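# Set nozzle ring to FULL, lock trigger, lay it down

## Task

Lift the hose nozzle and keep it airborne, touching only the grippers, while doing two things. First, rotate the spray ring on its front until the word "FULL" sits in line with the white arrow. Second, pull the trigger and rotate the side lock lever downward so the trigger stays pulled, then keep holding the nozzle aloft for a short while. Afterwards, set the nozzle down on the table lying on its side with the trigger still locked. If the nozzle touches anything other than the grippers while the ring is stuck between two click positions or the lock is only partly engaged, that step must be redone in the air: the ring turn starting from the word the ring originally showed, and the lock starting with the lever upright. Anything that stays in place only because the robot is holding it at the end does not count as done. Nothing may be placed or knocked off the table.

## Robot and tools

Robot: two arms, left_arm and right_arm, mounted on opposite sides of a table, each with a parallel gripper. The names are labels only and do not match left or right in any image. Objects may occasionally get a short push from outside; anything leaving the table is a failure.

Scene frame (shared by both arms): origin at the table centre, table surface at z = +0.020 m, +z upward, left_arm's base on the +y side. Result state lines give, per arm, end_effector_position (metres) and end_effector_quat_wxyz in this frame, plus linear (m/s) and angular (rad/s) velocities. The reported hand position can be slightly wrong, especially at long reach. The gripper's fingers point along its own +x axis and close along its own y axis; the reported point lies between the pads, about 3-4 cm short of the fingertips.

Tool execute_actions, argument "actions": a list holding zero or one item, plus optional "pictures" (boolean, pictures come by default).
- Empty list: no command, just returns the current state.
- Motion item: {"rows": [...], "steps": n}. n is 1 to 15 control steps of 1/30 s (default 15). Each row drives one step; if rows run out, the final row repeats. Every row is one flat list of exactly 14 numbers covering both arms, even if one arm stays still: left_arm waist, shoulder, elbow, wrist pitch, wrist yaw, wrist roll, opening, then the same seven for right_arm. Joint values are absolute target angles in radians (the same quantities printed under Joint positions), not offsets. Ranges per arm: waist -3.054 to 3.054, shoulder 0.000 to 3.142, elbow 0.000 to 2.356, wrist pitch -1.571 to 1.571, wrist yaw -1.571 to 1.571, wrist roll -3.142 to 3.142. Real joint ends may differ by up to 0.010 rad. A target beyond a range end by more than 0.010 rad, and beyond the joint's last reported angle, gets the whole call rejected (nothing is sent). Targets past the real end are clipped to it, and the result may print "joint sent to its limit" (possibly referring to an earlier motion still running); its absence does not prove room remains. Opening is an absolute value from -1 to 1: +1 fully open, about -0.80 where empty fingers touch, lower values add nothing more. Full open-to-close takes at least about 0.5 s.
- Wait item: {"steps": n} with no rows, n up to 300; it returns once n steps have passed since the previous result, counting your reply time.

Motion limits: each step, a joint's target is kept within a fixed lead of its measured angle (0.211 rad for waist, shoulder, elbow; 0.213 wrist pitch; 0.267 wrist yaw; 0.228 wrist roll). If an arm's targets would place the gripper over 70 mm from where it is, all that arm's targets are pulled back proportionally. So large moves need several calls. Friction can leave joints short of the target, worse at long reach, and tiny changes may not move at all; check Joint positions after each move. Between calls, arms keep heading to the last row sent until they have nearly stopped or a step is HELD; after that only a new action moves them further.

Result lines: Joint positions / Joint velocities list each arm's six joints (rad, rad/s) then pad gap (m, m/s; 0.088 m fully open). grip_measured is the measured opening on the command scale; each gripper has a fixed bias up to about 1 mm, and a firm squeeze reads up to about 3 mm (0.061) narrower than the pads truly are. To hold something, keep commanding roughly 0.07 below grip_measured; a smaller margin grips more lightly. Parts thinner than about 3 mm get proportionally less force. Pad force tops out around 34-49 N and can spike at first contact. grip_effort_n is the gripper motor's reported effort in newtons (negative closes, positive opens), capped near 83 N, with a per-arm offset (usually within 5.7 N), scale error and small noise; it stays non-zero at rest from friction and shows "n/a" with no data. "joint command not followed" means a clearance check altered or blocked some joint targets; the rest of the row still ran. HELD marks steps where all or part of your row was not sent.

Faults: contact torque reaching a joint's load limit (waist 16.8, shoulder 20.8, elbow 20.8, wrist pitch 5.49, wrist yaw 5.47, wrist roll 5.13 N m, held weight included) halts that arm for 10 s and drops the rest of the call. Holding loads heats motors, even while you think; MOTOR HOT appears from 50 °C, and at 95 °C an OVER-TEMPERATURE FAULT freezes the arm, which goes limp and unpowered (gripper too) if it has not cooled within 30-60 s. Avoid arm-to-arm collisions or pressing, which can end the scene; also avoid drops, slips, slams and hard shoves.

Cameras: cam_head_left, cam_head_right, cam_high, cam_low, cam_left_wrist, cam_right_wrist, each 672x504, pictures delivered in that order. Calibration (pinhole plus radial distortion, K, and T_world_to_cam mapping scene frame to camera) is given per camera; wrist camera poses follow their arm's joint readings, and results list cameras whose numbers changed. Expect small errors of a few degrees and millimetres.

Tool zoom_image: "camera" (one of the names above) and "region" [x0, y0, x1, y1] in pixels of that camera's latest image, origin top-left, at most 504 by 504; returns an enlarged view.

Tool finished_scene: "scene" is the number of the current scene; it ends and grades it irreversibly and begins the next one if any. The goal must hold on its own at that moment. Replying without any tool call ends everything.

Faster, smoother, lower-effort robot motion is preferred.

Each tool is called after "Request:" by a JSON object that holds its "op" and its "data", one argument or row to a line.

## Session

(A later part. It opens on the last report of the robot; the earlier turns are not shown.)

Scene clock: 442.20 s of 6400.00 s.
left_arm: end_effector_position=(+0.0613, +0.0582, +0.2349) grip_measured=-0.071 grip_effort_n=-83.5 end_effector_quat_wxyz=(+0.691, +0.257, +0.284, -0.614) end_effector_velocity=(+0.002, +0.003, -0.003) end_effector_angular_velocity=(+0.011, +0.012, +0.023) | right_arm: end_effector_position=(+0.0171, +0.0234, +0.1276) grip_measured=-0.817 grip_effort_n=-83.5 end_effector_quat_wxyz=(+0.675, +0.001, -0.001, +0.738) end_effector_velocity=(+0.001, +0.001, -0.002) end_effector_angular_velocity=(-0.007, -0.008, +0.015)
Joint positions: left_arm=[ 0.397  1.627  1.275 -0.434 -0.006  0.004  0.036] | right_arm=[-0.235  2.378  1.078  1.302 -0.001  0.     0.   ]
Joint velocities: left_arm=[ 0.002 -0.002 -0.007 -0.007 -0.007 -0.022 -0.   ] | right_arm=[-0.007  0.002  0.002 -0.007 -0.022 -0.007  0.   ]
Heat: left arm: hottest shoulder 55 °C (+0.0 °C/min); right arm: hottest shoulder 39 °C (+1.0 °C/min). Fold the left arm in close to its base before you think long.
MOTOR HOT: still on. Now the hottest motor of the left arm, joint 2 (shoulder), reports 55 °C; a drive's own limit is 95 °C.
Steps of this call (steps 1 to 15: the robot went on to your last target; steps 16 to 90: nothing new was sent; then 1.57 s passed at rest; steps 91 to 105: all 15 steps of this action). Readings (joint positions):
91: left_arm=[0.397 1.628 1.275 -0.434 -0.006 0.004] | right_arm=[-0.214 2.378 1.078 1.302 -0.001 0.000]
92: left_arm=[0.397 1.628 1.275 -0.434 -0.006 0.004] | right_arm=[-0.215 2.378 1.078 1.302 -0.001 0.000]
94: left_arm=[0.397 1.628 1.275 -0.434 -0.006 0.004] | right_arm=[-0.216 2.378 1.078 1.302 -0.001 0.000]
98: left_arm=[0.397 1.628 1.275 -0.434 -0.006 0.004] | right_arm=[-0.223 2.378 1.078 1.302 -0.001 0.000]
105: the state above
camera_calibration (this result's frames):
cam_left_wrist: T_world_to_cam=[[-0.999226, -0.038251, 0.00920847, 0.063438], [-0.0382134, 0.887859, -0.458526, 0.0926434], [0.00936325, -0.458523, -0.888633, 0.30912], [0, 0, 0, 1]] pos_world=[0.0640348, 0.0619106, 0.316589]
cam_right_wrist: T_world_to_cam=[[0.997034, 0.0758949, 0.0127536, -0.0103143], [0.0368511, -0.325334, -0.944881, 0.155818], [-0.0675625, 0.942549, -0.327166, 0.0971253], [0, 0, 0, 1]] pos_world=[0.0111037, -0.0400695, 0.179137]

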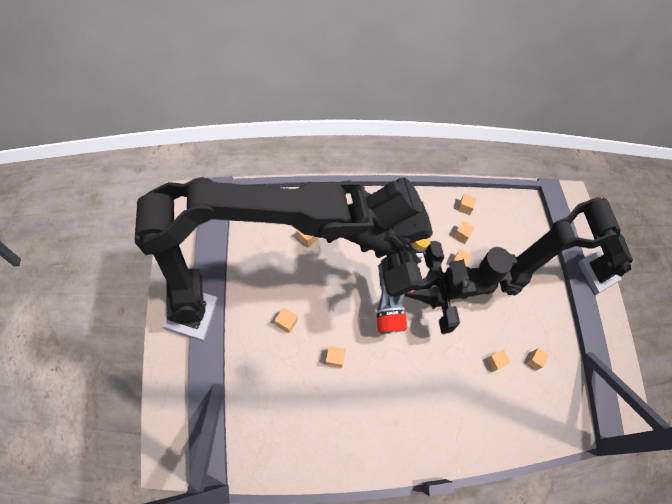

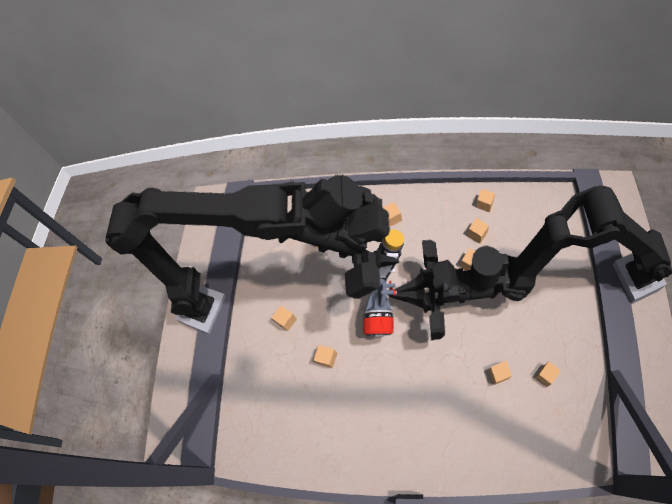

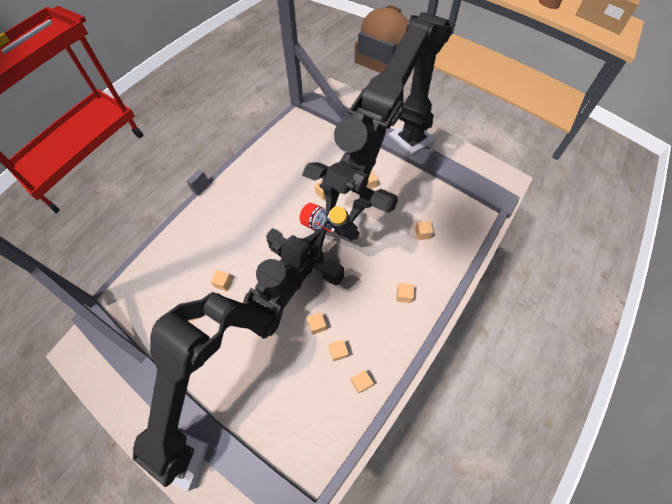

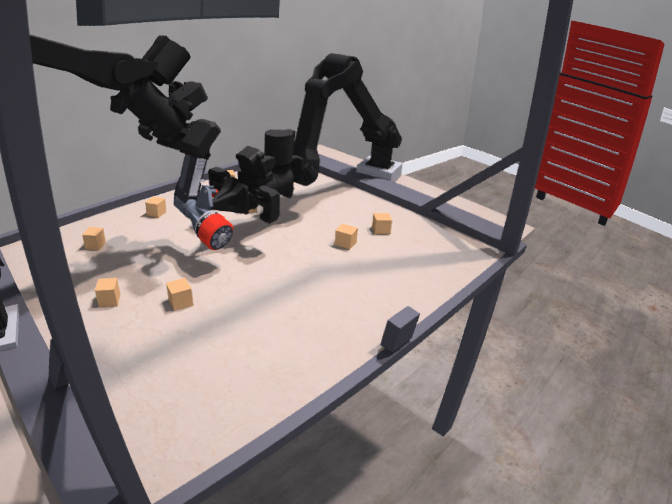

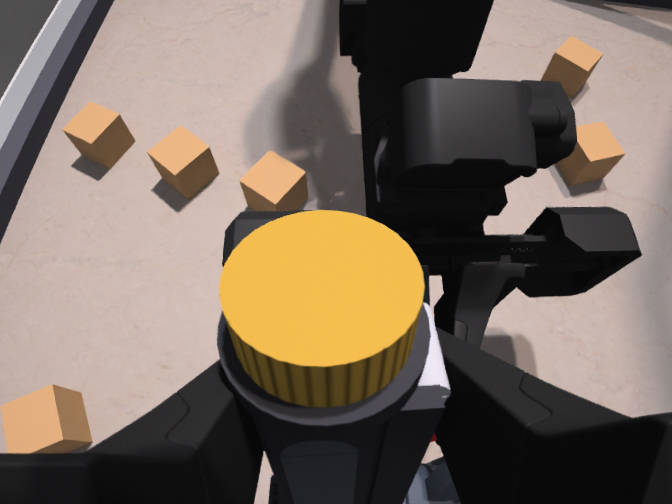

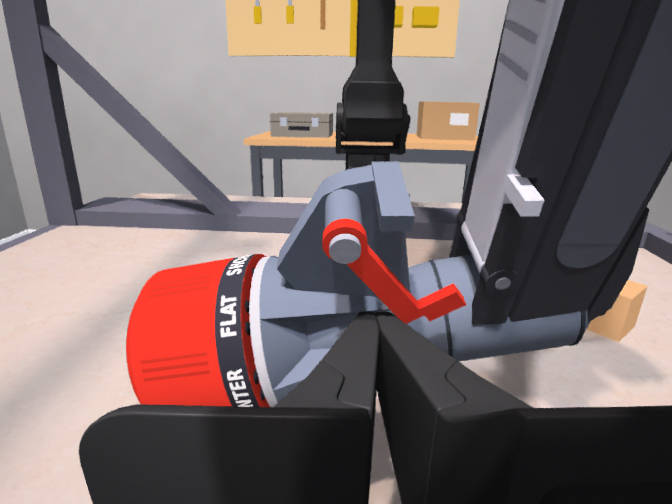

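Request:
{"op": "execute_actions", "data": {
  "actions": [
    {"rows": [[0.394,1.602,1.276,-0.425,0,0.005,-0.14,-0.243,2.385,1.081,1.306,0,0.005,-0.85],[0.394,1.602,1.276,-0.425,0,0.005,-0.14,-0.244,2.385,1.081,1.309,0,0.005,-0.85],[0.394,1.602,1.276,-0.425,0,0.005,-0.14,-0.245,2.385,1.081,1.312,0,0.005,-0.85],[0.394,1.602,1.276,-0.425,0,0.005,-0.14,-0.246,2.385,1.081,1.315,0,0.005,-0.85],[0.394,1.602,1.276,-0.425,0,0.005,-0.14,-0.247,2.385,1.081,1.318,0,0.005,-0.85],[0.394,1.602,1.276,-0.425,0,0.005,-0.14,-0.248,2.385,1.081,1.321,0,0.005,-0.85],[0.394,1.602,1.276,-0.425,0,0.005,-0.14,-0.249,2.385,1.081,1.324,0,0.005,-0.85],[0.394,1.602,1.276,-0.425,0,0.005,-0.14,-0.250,2.385,1.081,1.327,0,0.005,-0.85],[0.394,1.602,1.276,-0.425,0,0.005,-0.14,-0.251,2.385,1.081,1.330,0,0.005,-0.85],[0.394,1.602,1.276,-0.425,0,0.005,-0.14,-0.252,2.385,1.081,1.333,0,0.005,-0.85],[0.394,1.602,1.276,-0.425,0,0.005,-0.14,-0.253,2.385,1.081,1.336,0,0.005,-0.85]], "steps": 15}
  ]
}}

Scene clock: 447.80 s of 6400.00 s.
left_arm: end_effector_position=(+0.0612, +0.0584, +0.2359) grip_measured=-0.071 grip_effort_n=-83.5 end_effector_quat_wxyz=(+0.691, +0.256, +0.283, -0.614) end_effector_velocity=(-0.002, -0.001, +0.001) end_effector_angular_velocity=(-0.007, -0.001, -0.013) | right_arm: end_effector_position=(+0.0236, +0.0239, +0.1339) grip_measured=-0.817 grip_effort_n=-83.5 end_effector_quat_wxyz=(+0.679, +0.011, -0.010, +0.734) end_effector_velocity=(+0.006, -0.000, +0.005) end_effector_angular_velocity=(+0.022, -0.006, -0.005)
Joint positions: left_arm=[ 0.397  1.624  1.275 -0.434 -0.006  0.004  0.036] | right_arm=[-0.247  2.378  1.078  1.33  -0.001  0.     0.   ]
Joint velocities: left_arm=[-0.002 -0.002 -0.002  0.007  0.007  0.007 -0.   ] | right_arm=[-0.012 -0.002 -0.002  0.022 -0.007 -0.007  0.   ]
Heat: left arm: hottest shoulder 54 °C (+0.0 °C/min); right arm: hottest shoulder 39 °C (+0.0 °C/min). Fold the left arm in close to its base before you think long.
MOTOR HOT: still on. Now the hottest motor of the left arm, joint 2 (shoulder), reports 54 °C; a drive's own limit is 95 °C.
Steps of this call (steps 1 to 15: the robot went on to your last target; steps 16 to 90: nothing new was sent; then 2.10 s passed at rest; steps 91 to 105: all 15 steps of this action). Readings (joint positions):
91: left_arm=[0.397 1.627 1.275 -0.434 -0.006 0.004] | right_arm=[-0.235 2.378 1.078 1.302 -0.001 0.000]
92: left_arm=[0.397 1.627 1.275 -0.434 -0.006 0.004] | right_arm=[-0.235 2.378 1.078 1.302 -0.001 0.000]
94: left_arm=[0.397 1.626 1.275 -0.434 -0.006 0.004] | right_arm=[-0.236 2.378 1.078 1.306 -0.001 0.000]
98: left_arm=[0.397 1.625 1.275 -0.434 -0.006 0.004] | right_arm=[-0.240 2.378 1.078 1.316 -0.001 0.000]
105: the state above
camera_calibration (this result's frames):
cam_left_wrist: T_world_to_cam=[[-0.999228, -0.0382303, 0.00903594, 0.0634547], [-0.0380941, 0.886814, -0.460554, 0.0934498], [0.00959389, -0.460542, -0.887586, 0.309915], [0, 0, 0, 1]] pos_world=[0.0639923, 0.0622824, 0.317542]
cam_right_wrist: T_world_to_cam=[[0.997889, 0.0637403, 0.0124085, -0.0166088], [0.030938, -0.298661, -0.953858, 0.162323], [-0.0570932, 0.952228, -0.300003, 0.0950804], [0, 0, 0, 1]] pos_world=[0.0169802, -0.0409999, 0.183564]

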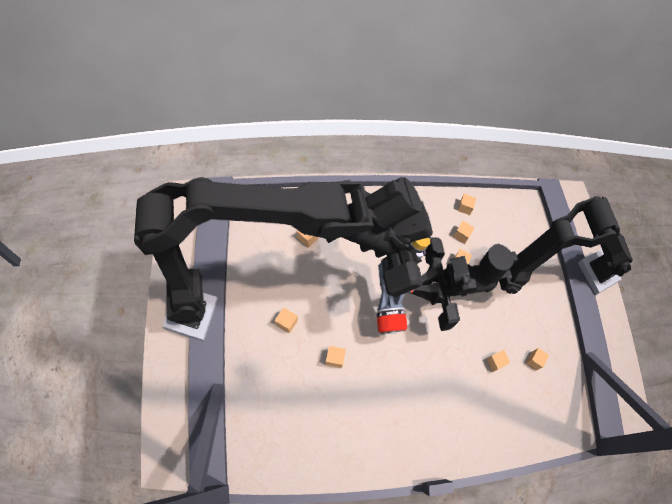

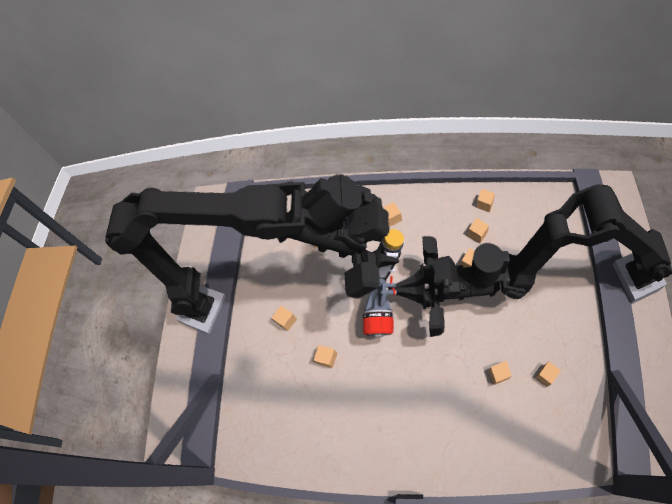

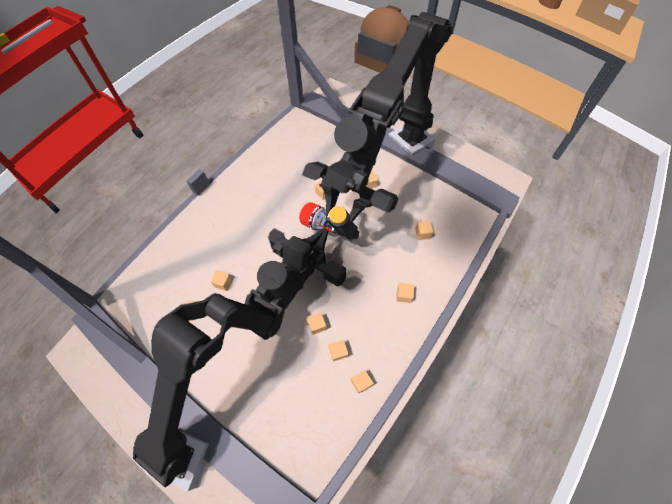

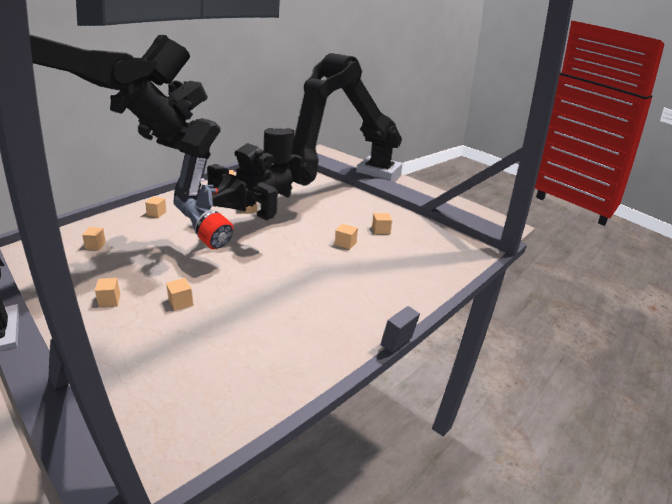

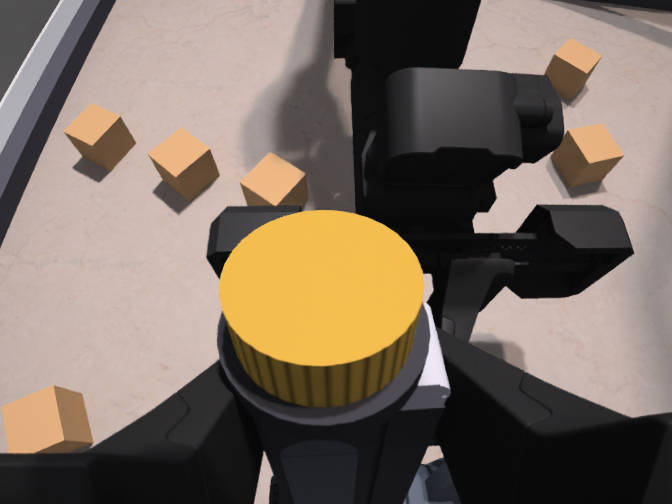

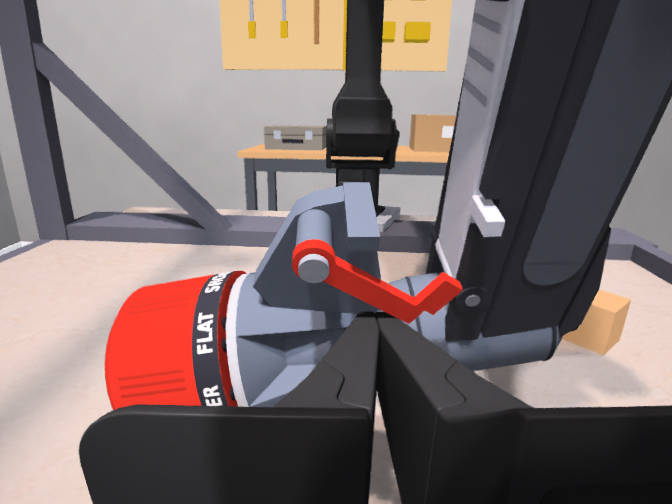

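Request:
{"op": "execute_actions", "data": {
  "actions": [
    {"rows": [[0.394,1.615,1.276,-0.425,0,0.005,-0.14,-0.254,2.385,1.081,1.339,0,0.005,-0.85],[0.394,1.620,1.276,-0.425,0,0.005,-0.14,-0.254,2.385,1.081,1.342,0,0.005,-0.85],[0.394,1.620,1.276,-0.425,0,0.005,-0.14,-0.255,2.385,1.081,1.345,0,0.005,-0.85],[0.394,1.620,1.276,-0.425,0,0.005,-0.14,-0.255,2.385,1.081,1.348,0,0.005,-0.85],[0.394,1.620,1.276,-0.425,0,0.005,-0.14,-0.256,2.385,1.081,1.351,0,0.005,-0.85],[0.394,1.620,1.276,-0.425,0,0.005,-0.14,-0.256,2.385,1.081,1.354,0,0.005,-0.85],[0.394,1.620,1.276,-0.425,0,0.005,-0.14,-0.257,2.385,1.081,1.357,0,0.005,-0.85],[0.394,1.620,1.276,-0.425,0,0.005,-0.14,-0.257,2.385,1.081,1.360,0,0.005,-0.85],[0.394,1.620,1.276,-0.425,0,0.005,-0.14,-0.258,2.385,1.081,1.363,0,0.005,-0.85],[0.394,1.620,1.276,-0.425,0,0.005,-0.14,-0.258,2.385,1.081,1.366,0,0.005,-0.85],[0.394,1.620,1.276,-0.425,0,0.005,-0.14,-0.258,2.385,1.081,1.369,0,0.005,-0.85],[0.394,1.620,1.276,-0.425,0,0.005,-0.14,-0.258,2.385,1.081,1.372,0,0.005,-0.85]], "steps": 15}
  ]
}}

Scene clock: 452.37 s of 6400.00 s.
left_arm: end_effector_position=(+0.0612, +0.0583, +0.2359) grip_measured=-0.071 grip_effort_n=-83.5 end_effector_quat_wxyz=(+0.691, +0.256, +0.283, -0.614) end_effector_velocity=(-0.000, +0.002, +0.001) end_effector_angular_velocity=(+0.002, +0.000, +0.008) | right_arm: end_effector_position=(+0.0278, +0.0238, +0.1414) grip_measured=-0.817 grip_effort_n=-83.5 end_effector_quat_wxyz=(+0.682, +0.024, -0.022, +0.731) end_effector_velocity=(+0.003, +0.000, +0.004) end_effector_angular_velocity=(+0.021, +0.008, +0.000)
Joint positions: left_arm=[ 0.397  1.624  1.275 -0.433 -0.006  0.004  0.036] | right_arm=[-0.254  2.378  1.078  1.364 -0.001  0.     0.   ]
Joint velocities: left_arm=[-0.002 -0.007 -0.002 -0.007 -0.007 -0.007 -0.   ] | right_arm=[-0.007  0.002  0.002  0.022 -0.007  0.007  0.   ]
Heat: left arm: hottest shoulder 54 °C (+0.0 °C/min); right arm: hottest shoulder 40 °C (+1.0 °C/min). Fold the left arm in close to its base before you think long.
MOTOR HOT: still on. Now the hottest motor of the left arm, joint 2 (shoulder), reports 54 °C; a drive's own limit is 95 °C.
Steps of this call (steps 1 to 15: the robot went on to your last target; steps 16 to 90: nothing new was sent; then 1.07 s passed at rest; steps 91 to 105: all 15 steps of this action). Readings (joint positions):
91: left_arm=[0.397 1.624 1.275 -0.434 -0.006 0.004] | right_arm=[-0.247 2.378 1.078 1.332 -0.001 0.000]
92: left_arm=[0.397 1.624 1.275 -0.434 -0.006 0.004] | right_arm=[-0.247 2.378 1.078 1.333 -0.001 0.000]
94: left_arm=[0.397 1.624 1.275 -0.434 -0.006 0.004] | right_arm=[-0.248 2.378 1.078 1.337 -0.001 0.000]
98: left_arm=[0.397 1.624 1.275 -0.434 -0.006 0.004] | right_arm=[-0.251 2.378 1.078 1.348 -0.001 0.000]
105: the state above
camera_calibration (this result's frames):
cam_left_wrist: T_world_to_cam=[[-0.999228, -0.0382269, 0.00900718, 0.0634652], [-0.0380741, 0.886639, -0.460891, 0.0936176], [0.00963231, -0.460879, -0.887411, 0.309917], [0, 0, 0, 1]] pos_world=[0.0639954, 0.062255, 0.317599]
cam_right_wrist: T_world_to_cam=[[0.998375, 0.0557073, 0.0119811, -0.0206778], [0.0264086, -0.266047, -0.963598, 0.170041], [-0.050492, 0.962349, -0.267086, 0.0925346], [0, 0, 0, 1]] pos_world=[0.0208259, -0.0426598, 0.188814]

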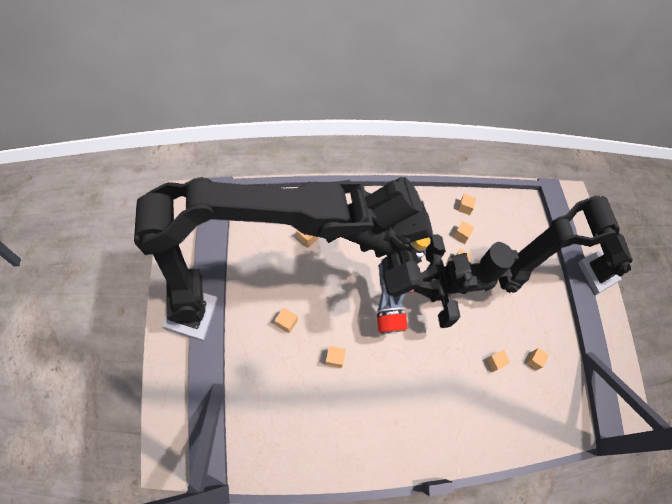

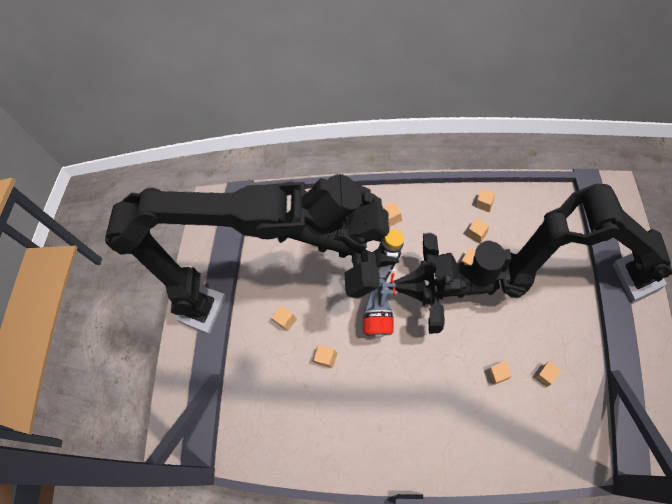

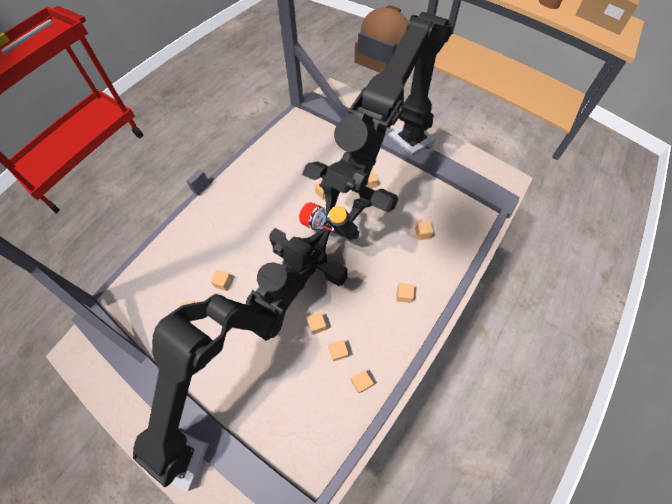

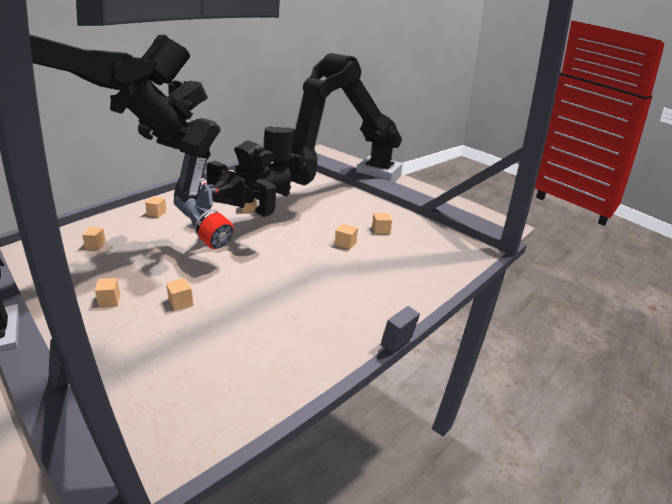

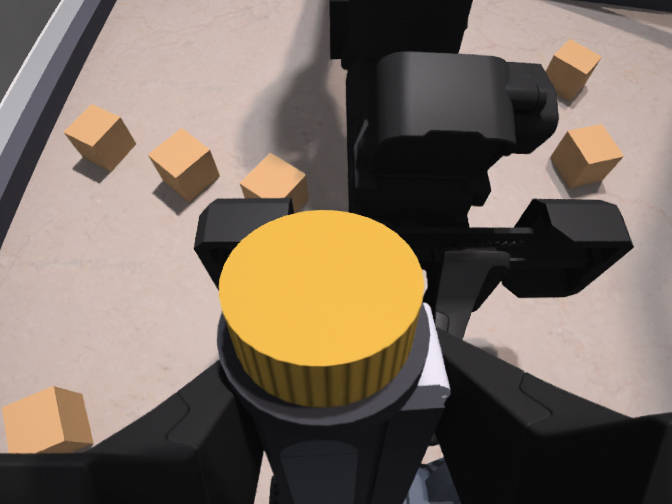

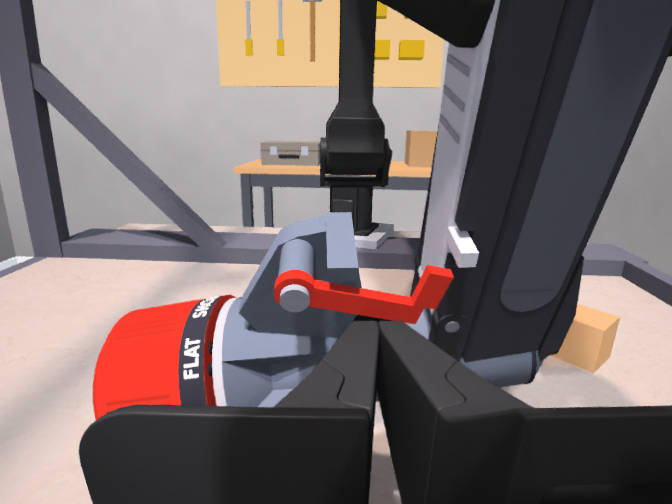

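Request:
{"op": "execute_actions", "data": {
  "actions": [
    {"rows": [[0.394,1.620,1.276,-0.425,0,0.005,-0.14,-0.258,2.385,1.081,1.374,0,0.005,-0.85],[0.394,1.620,1.276,-0.425,0,0.005,-0.14,-0.258,2.385,1.081,1.376,0,0.005,-0.85],[0.394,1.620,1.276,-0.425,0,0.005,-0.14,-0.258,2.385,1.081,1.378,0,0.005,-0.85],[0.394,1.620,1.276,-0.425,0,0.005,-0.14,-0.258,2.385,1.081,1.380,0,0.005,-0.85],[0.394,1.620,1.276,-0.425,0,0.005,-0.14,-0.258,2.385,1.081,1.382,0,0.005,-0.85],[0.394,1.620,1.276,-0.425,0,0.005,-0.14,-0.258,2.385,1.081,1.384,0,0.005,-0.85],[0.394,1.620,1.276,-0.425,0,0.005,-0.14,-0.258,2.385,1.081,1.386,0,0.005,-0.85],[0.394,1.620,1.276,-0.425,0,0.005,-0.14,-0.258,2.385,1.081,1.388,0,0.005,-0.85],[0.394,1.620,1.276,-0.425,0,0.005,-0.14,-0.258,2.385,1.081,1.390,0,0.005,-0.85],[0.394,1.620,1.276,-0.425,0,0.005,-0.14,-0.258,2.385,1.081,1.392,0,0.005,-0.85],[0.394,1.620,1.276,-0.425,0,0.005,-0.14,-0.258,2.385,1.081,1.394,0,0.005,-0.85]], "steps": 15}
  ]
}}

Scene clock: 457.33 s of 6400.00 s.
left_arm: end_effector_position=(+0.0610, +0.0582, +0.2360) grip_measured=-0.071 grip_effort_n=-83.5 end_effector_quat_wxyz=(+0.691, +0.256, +0.283, -0.615) end_effector_velocity=(-0.000, +0.002, +0.001) end_effector_angular_velocity=(+0.005, -0.020, +0.003) | right_arm: end_effector_position=(+0.0285, +0.0235, +0.1462) grip_measured=-0.817 grip_effort_n=-83.5 end_effector_quat_wxyz=(+0.682, +0.032, -0.030, +0.730) end_effector_velocity=(+0.002, -0.000, -0.001) end_effector_angular_velocity=(-0.008, +0.007, -0.009)
Joint positions: left_arm=[ 0.397  1.624  1.275 -0.433 -0.005  0.004  0.036] | right_arm=[-0.255  2.378  1.078  1.387 -0.001  0.     0.   ]
Joint velocities: left_arm=[-0.007 -0.007 -0.002 -0.007 -0.022  0.007  0.   ] | right_arm=[-0.002 -0.002 -0.002 -0.007  0.007  0.007  0.   ]
Heat: left arm: hottest shoulder 53 °C (-1.0 °C/min); right arm: hottest shoulder 40 °C (+2.0 °C/min). Fold the left arm in close to its base before you think long.
MOTOR HOT: still on. Now the hottest motor of the left arm, joint 2 (shoulder), reports 53 °C; a drive's own limit is 95 °C.
Steps of this call (steps 1 to 15: the robot went on to your last target; steps 16 to 90: nothing new was sent; then 1.47 s passed at rest; steps 91 to 105: all 15 steps of this action). Readings (joint positions):
91: left_arm=[0.397 1.624 1.275 -0.433 -0.006 0.004] | right_arm=[-0.255 2.378 1.078 1.366 -0.001 0.000]
92: left_arm=[0.397 1.624 1.275 -0.433 -0.006 0.004] | right_arm=[-0.255 2.378 1.078 1.368 -0.001 0.000]
94: left_arm=[0.397 1.624 1.275 -0.433 -0.006 0.004] | right_arm=[-0.255 2.378 1.078 1.370 -0.001 0.000]
98: left_arm=[0.397 1.624 1.275 -0.433 -0.005 0.004] | right_arm=[-0.255 2.378 1.078 1.377 -0.001 0.000]
105: the state above
camera_calibration (this result's frames):
cam_left_wrist: T_world_to_cam=[[-0.999259, -0.0373008, 0.00951451, 0.0630156], [-0.0374826, 0.886472, -0.461263, 0.0937763], [0.00877113, -0.461277, -0.887213, 0.309958], [0, 0, 0, 1]] pos_world=[0.0637652, 0.0621974, 0.317655]
cam_right_wrist: T_world_to_cam=[[0.998456, 0.0543033, 0.0116981, -0.0212991], [0.024667, -0.244741, -0.969275, 0.174956], [-0.0497719, 0.968067, -0.245703, 0.0908817], [0, 0, 0, 1]] pos_world=[0.0214739, -0.044004, 0.192159]

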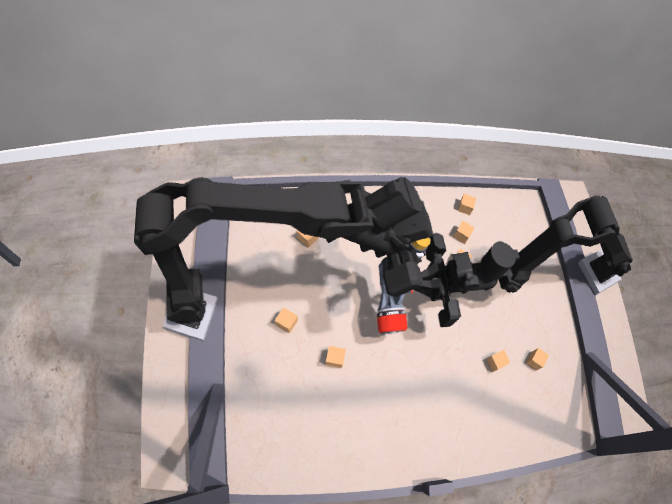

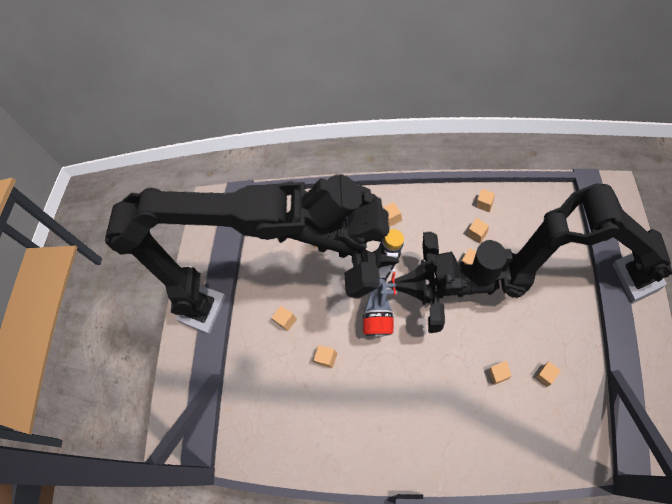

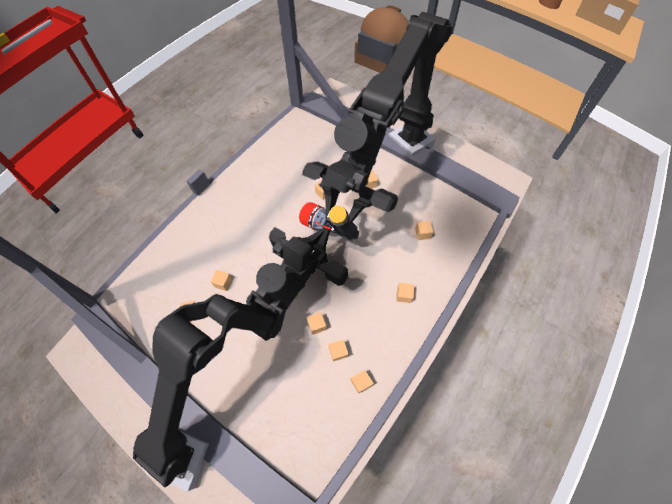

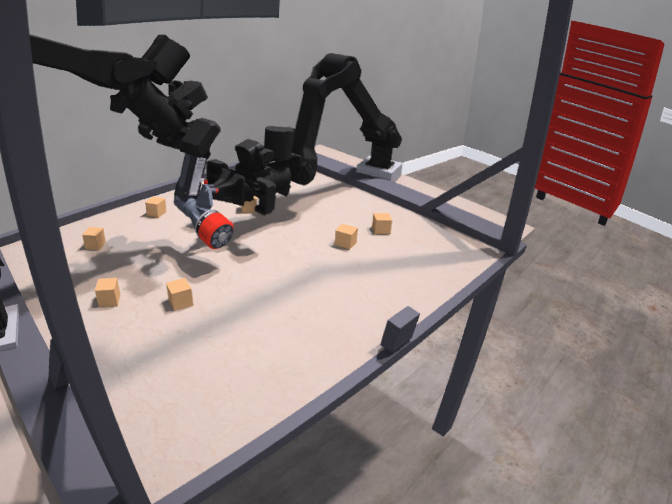

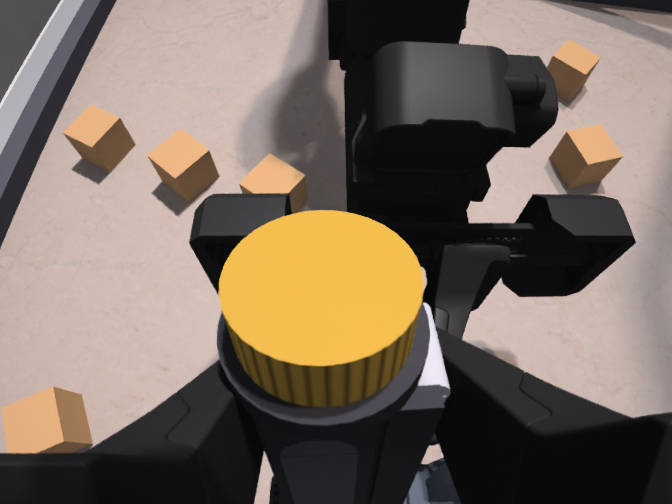

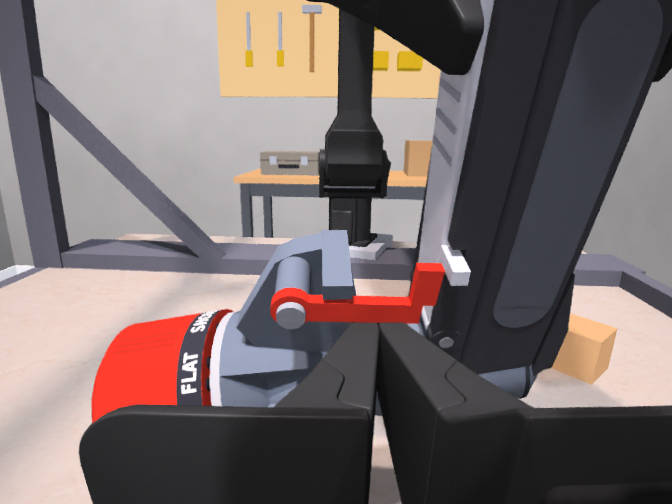

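Request:
{"op": "execute_actions", "data": {
  "actions": [
    {"rows": [[0.394,1.620,1.276,-0.425,0,0.005,-0.14,-0.258,2.385,1.081,1.396,0,0.005,-0.85],[0.394,1.620,1.276,-0.425,0,0.005,-0.14,-0.258,2.385,1.081,1.398,0,0.005,-0.85],[0.394,1.620,1.276,-0.425,0,0.005,-0.14,-0.258,2.385,1.081,1.400,0,0.005,-0.85],[0.394,1.620,1.276,-0.425,0,0.005,-0.14,-0.258,2.385,1.081,1.402,0,0.005,-0.85]], "steps": 10}
  ]
}}

Scene clock: 461.77 s of 6400.00 s.
left_arm: end_effector_position=(+0.0610, +0.0582, +0.2361) grip_measured=-0.071 grip_effort_n=-83.5 end_effector_quat_wxyz=(+0.691, +0.256, +0.282, -0.615) end_effector_velocity=(+0.002, +0.003, -0.003) end_effector_angular_velocity=(+0.012, +0.001, +0.013) | right_arm: end_effector_position=(+0.0285, +0.0234, +0.1477) grip_measured=-0.817 grip_effort_n=-83.5 end_effector_quat_wxyz=(+0.682, +0.034, -0.032, +0.730) end_effector_velocity=(+0.000, -0.001, +0.002) end_effector_angular_velocity=(+0.008, -0.007, +0.004)
Joint positions: left_arm=[ 0.397  1.624  1.275 -0.432 -0.005  0.004  0.036] | right_arm=[-0.255  2.378  1.078  1.394 -0.001  0.     0.   ]
Joint velocities: left_arm=[ 0.002 -0.002 -0.007 -0.007 -0.007 -0.007  0.   ] | right_arm=[-0.002 -0.002 -0.002  0.007 -0.007 -0.007  0.   ]
Heat: left arm: hottest shoulder 53 °C (-1.0 °C/min); right arm: hottest shoulder 40 °C (+2.0 °C/min). Fold the left arm in close to its base before you think long.
MOTOR HOT: still on. Now the hottest motor of the left arm, joint 2 (shoulder), reports 53 °C; a drive's own limit is 95 °C.
Steps of this call (steps 1 to 15: the robot went on to your last target; steps 16 to 90: nothing new was sent; then 1.10 s passed at rest; steps 91 to 100: all 10 steps of this action). Readings (joint positions):
91: left_arm=[0.397 1.624 1.275 -0.433 -0.005 0.004] | right_arm=[-0.255 2.378 1.078 1.388 -0.001 0.000]
92: left_arm=[0.397 1.624 1.275 -0.433 -0.005 0.004] | right_arm=[-0.255 2.378 1.078 1.388 -0.001 0.000]
94: left_arm=[0.397 1.624 1.275 -0.433 -0.005 0.004] | right_arm=[-0.255 2.378 1.078 1.391 -0.001 0.000]
98: left_arm=[0.397 1.624 1.275 -0.432 -0.005 0.004] | right_arm=[-0.255 2.378 1.078 1.393 -0.001 0.000]
100: the state above
camera_calibration (this result's frames):
cam_left_wrist: T_world_to_cam=[[-0.999259, -0.0372972, 0.00948554, 0.0630262], [-0.0374627, 0.886297, -0.4616, 0.0939441], [0.0088094, -0.461614, -0.887037, 0.30996], [0, 0, 0, 1]] pos_world=[0.0637683, 0.06217, 0.317713]
cam_right_wrist: T_world_to_cam=[[0.998462, 0.0542191, 0.0116041, -0.0213037], [0.0241944, -0.237725, -0.971031, 0.176556], [-0.0498898, 0.969818, -0.238671, 0.0903305], [0, 0, 0, 1]] pos_world=[0.0215058, -0.0444771, 0.193248]

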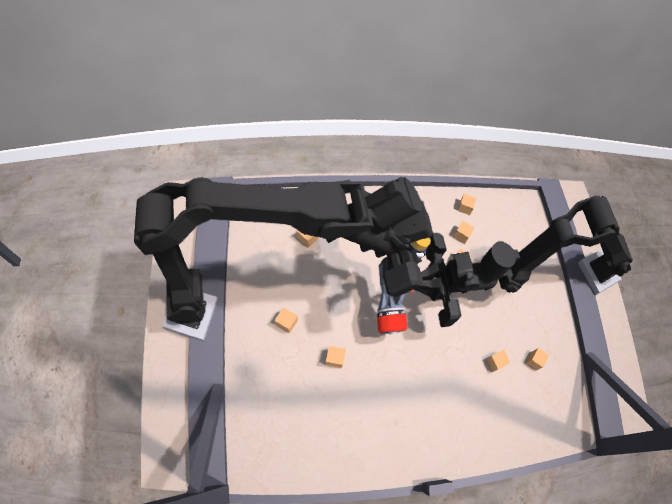

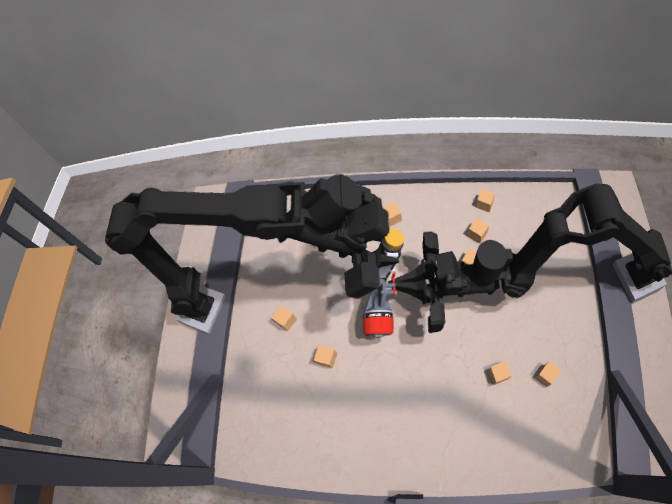

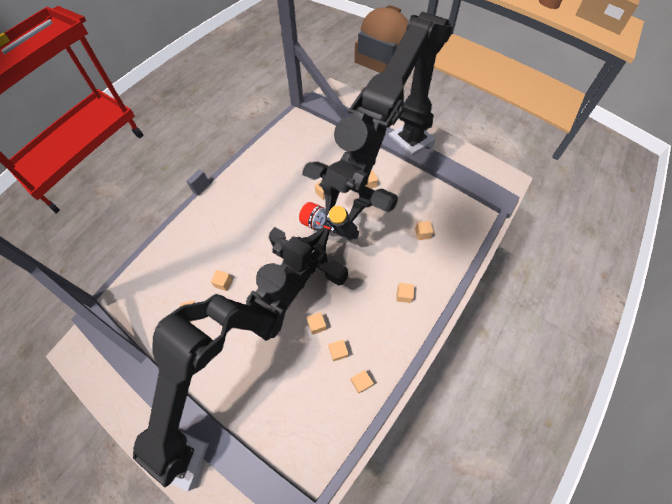

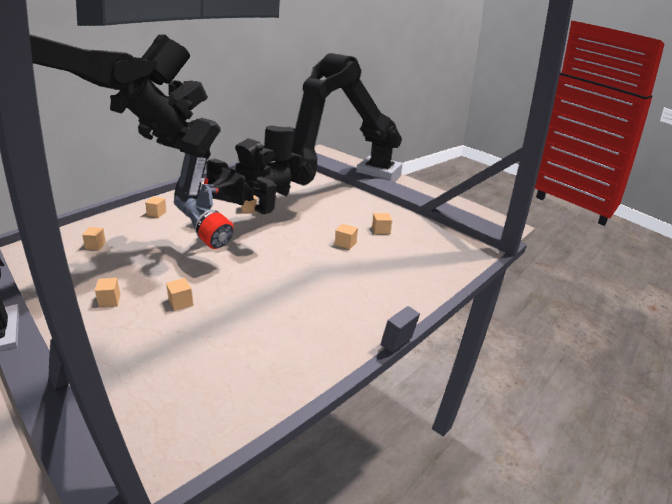

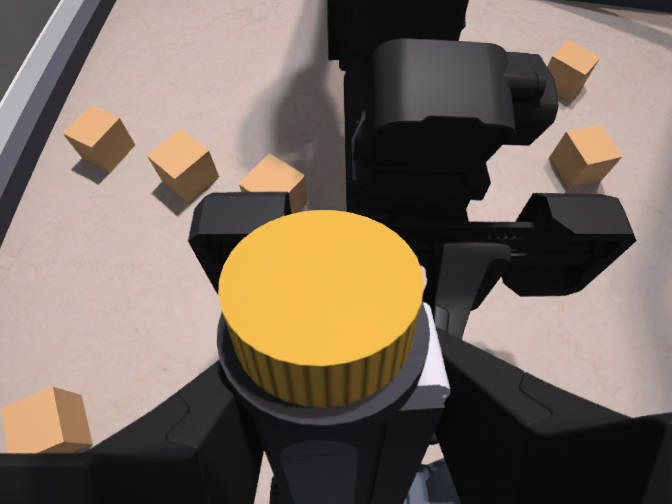

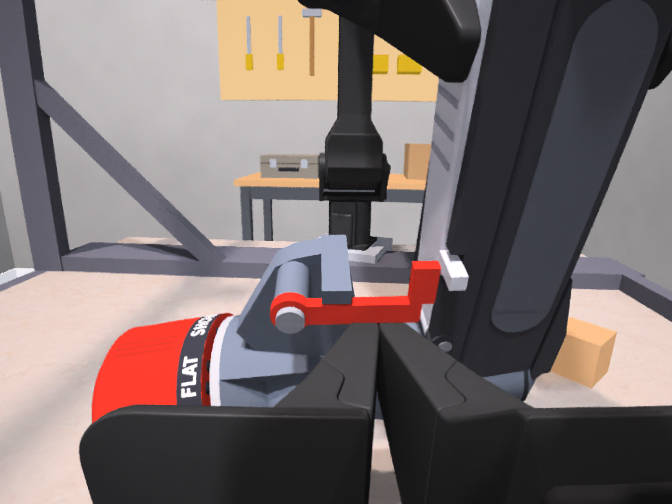

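Request:
{"op": "execute_actions", "data": {
  "actions": [
    {"rows": [[0.394,1.620,1.276,-0.425,0,0.005,-0.14,-0.258,2.385,1.081,1.404,0,0.005,-0.85],[0.394,1.620,1.276,-0.425,0,0.005,-0.14,-0.258,2.385,1.081,1.406,0,0.005,-0.85],[0.394,1.620,1.276,-0.425,0,0.005,-0.14,-0.258,2.385,1.081,1.408,0,0.005,-0.85],[0.394,1.620,1.276,-0.425,0,0.005,-0.14,-0.258,2.385,1.081,1.410,0,0.005,-0.85]], "steps": 10}
  ]
}}

Scene clock: 464.10 s of 6400.00 s.
left_arm: end_effector_position=(+0.0609, +0.0581, +0.2361) grip_measured=-0.071 grip_effort_n=-83.5 end_effector_quat_wxyz=(+0.691, +0.256, +0.282, -0.615) end_effector_velocity=(-0.000, +0.004, -0.003) end_effector_angular_velocity=(+0.023, -0.008, -0.002) | right_arm: end_effector_position=(+0.0285, +0.0232, +0.1492) grip_measured=-0.817 grip_effort_n=-83.5 end_effector_quat_wxyz=(+0.682, +0.037, -0.034, +0.730) end_effector_velocity=(+0.000, -0.001, +0.002) end_effector_angular_velocity=(+0.009, -0.022, +0.003)
Joint positions: left_arm=[ 0.397  1.624  1.275 -0.432 -0.004  0.004  0.036] | right_arm=[-0.255  2.378  1.078  1.4   -0.001  0.     0.   ]
Joint velocities: left_arm=[-0.002 -0.002 -0.002 -0.022 -0.007  0.007  0.   ] | right_arm=[-0.002 -0.002 -0.002  0.007 -0.007 -0.022  0.   ]
Heat: left arm: hottest shoulder 52 °C (-2.0 °C/min); right arm: hottest shoulder 41 °C (+3.0 °C/min). Fold the left arm in close to its base before you think long.
MOTOR HOT: still on. Now the hottest motor of the left arm, joint 2 (shoulder), reports 52 °C; a drive's own limit is 95 °C.
Steps of this call (steps 1 to 15: the robot went on to your last target; steps 16 to 60: nothing new was sent; steps 61 to 70: all 10 steps of this action). Readings (joint positions):
61: left_arm=[0.397 1.624 1.275 -0.432 -0.004 0.004] | right_arm=[-0.255 2.378 1.078 1.395 -0.001 0.000]
62: left_arm=[0.397 1.624 1.275 -0.432 -0.004 0.004] | right_arm=[-0.255 2.378 1.078 1.395 -0.001 0.000]
64: left_arm=[0.397 1.624 1.275 -0.432 -0.004 0.004] | right_arm=[-0.255 2.378 1.078 1.398 -0.001 0.000]
68: left_arm=[0.397 1.624 1.275 -0.432 -0.004 0.004] | right_arm=[-0.255 2.378 1.078 1.400 -0.001 0.000]
70: the state above
camera_calibration (this result's frames):
cam_left_wrist: T_world_to_cam=[[-0.999267, -0.0370227, 0.0097244, 0.062901], [-0.037326, 0.886118, -0.461955, 0.0941127], [0.00848583, -0.461979, -0.88685, 0.309979], [0, 0, 0, 1]] pos_world=[0.0637373, 0.0621378, 0.317769]
cam_right_wrist: T_world_to_cam=[[0.998467, 0.0541443, 0.0115195, -0.0213076], [0.0237709, -0.231437, -0.972559, 0.177985], [-0.0499925, 0.971342, -0.23237, 0.0898275], [0, 0, 0, 1]] pos_world=[0.0215348, -0.0449071, 0.19422]

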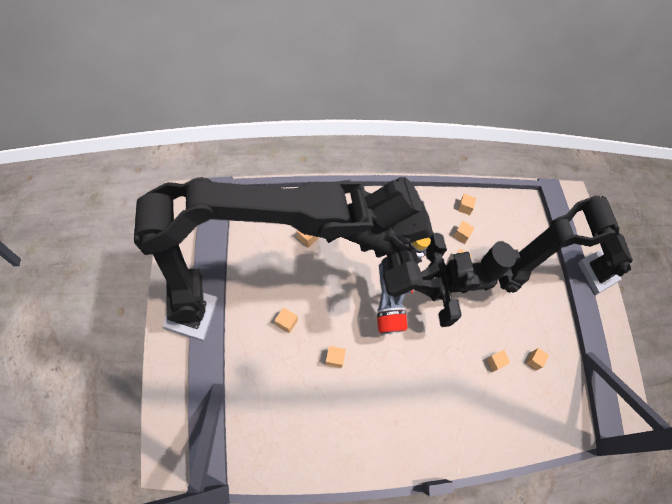

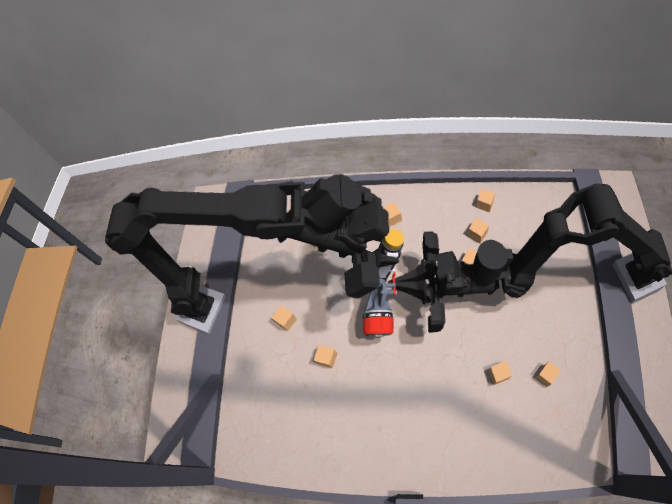

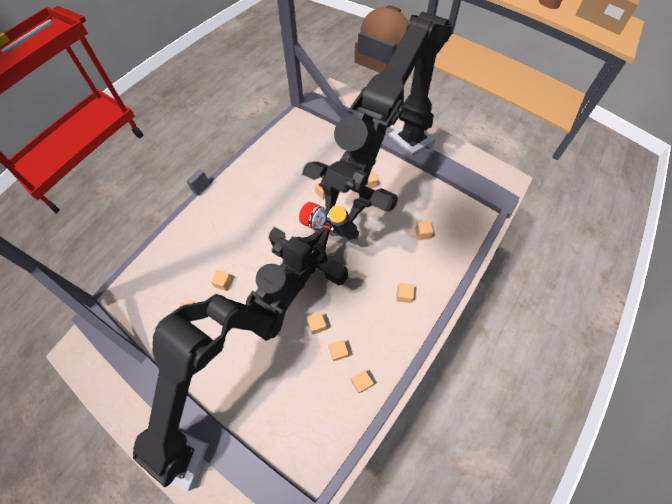

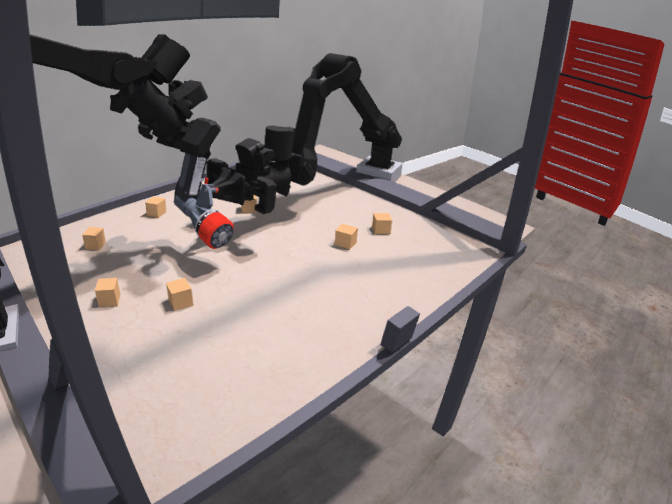

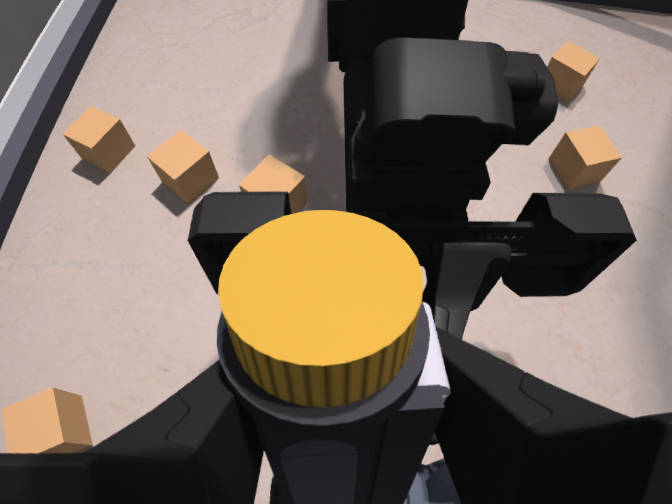

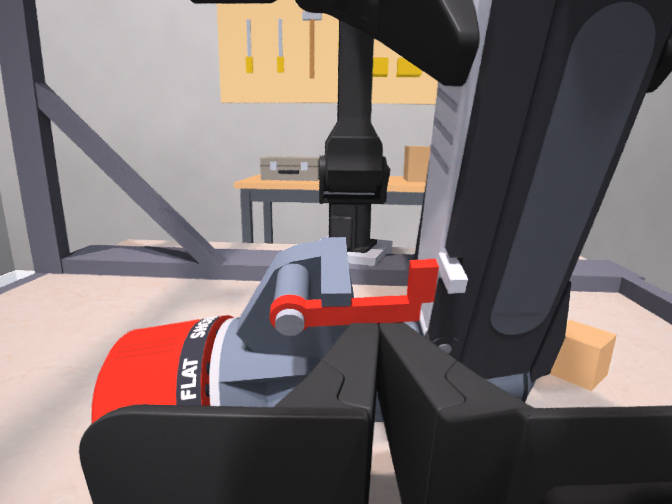

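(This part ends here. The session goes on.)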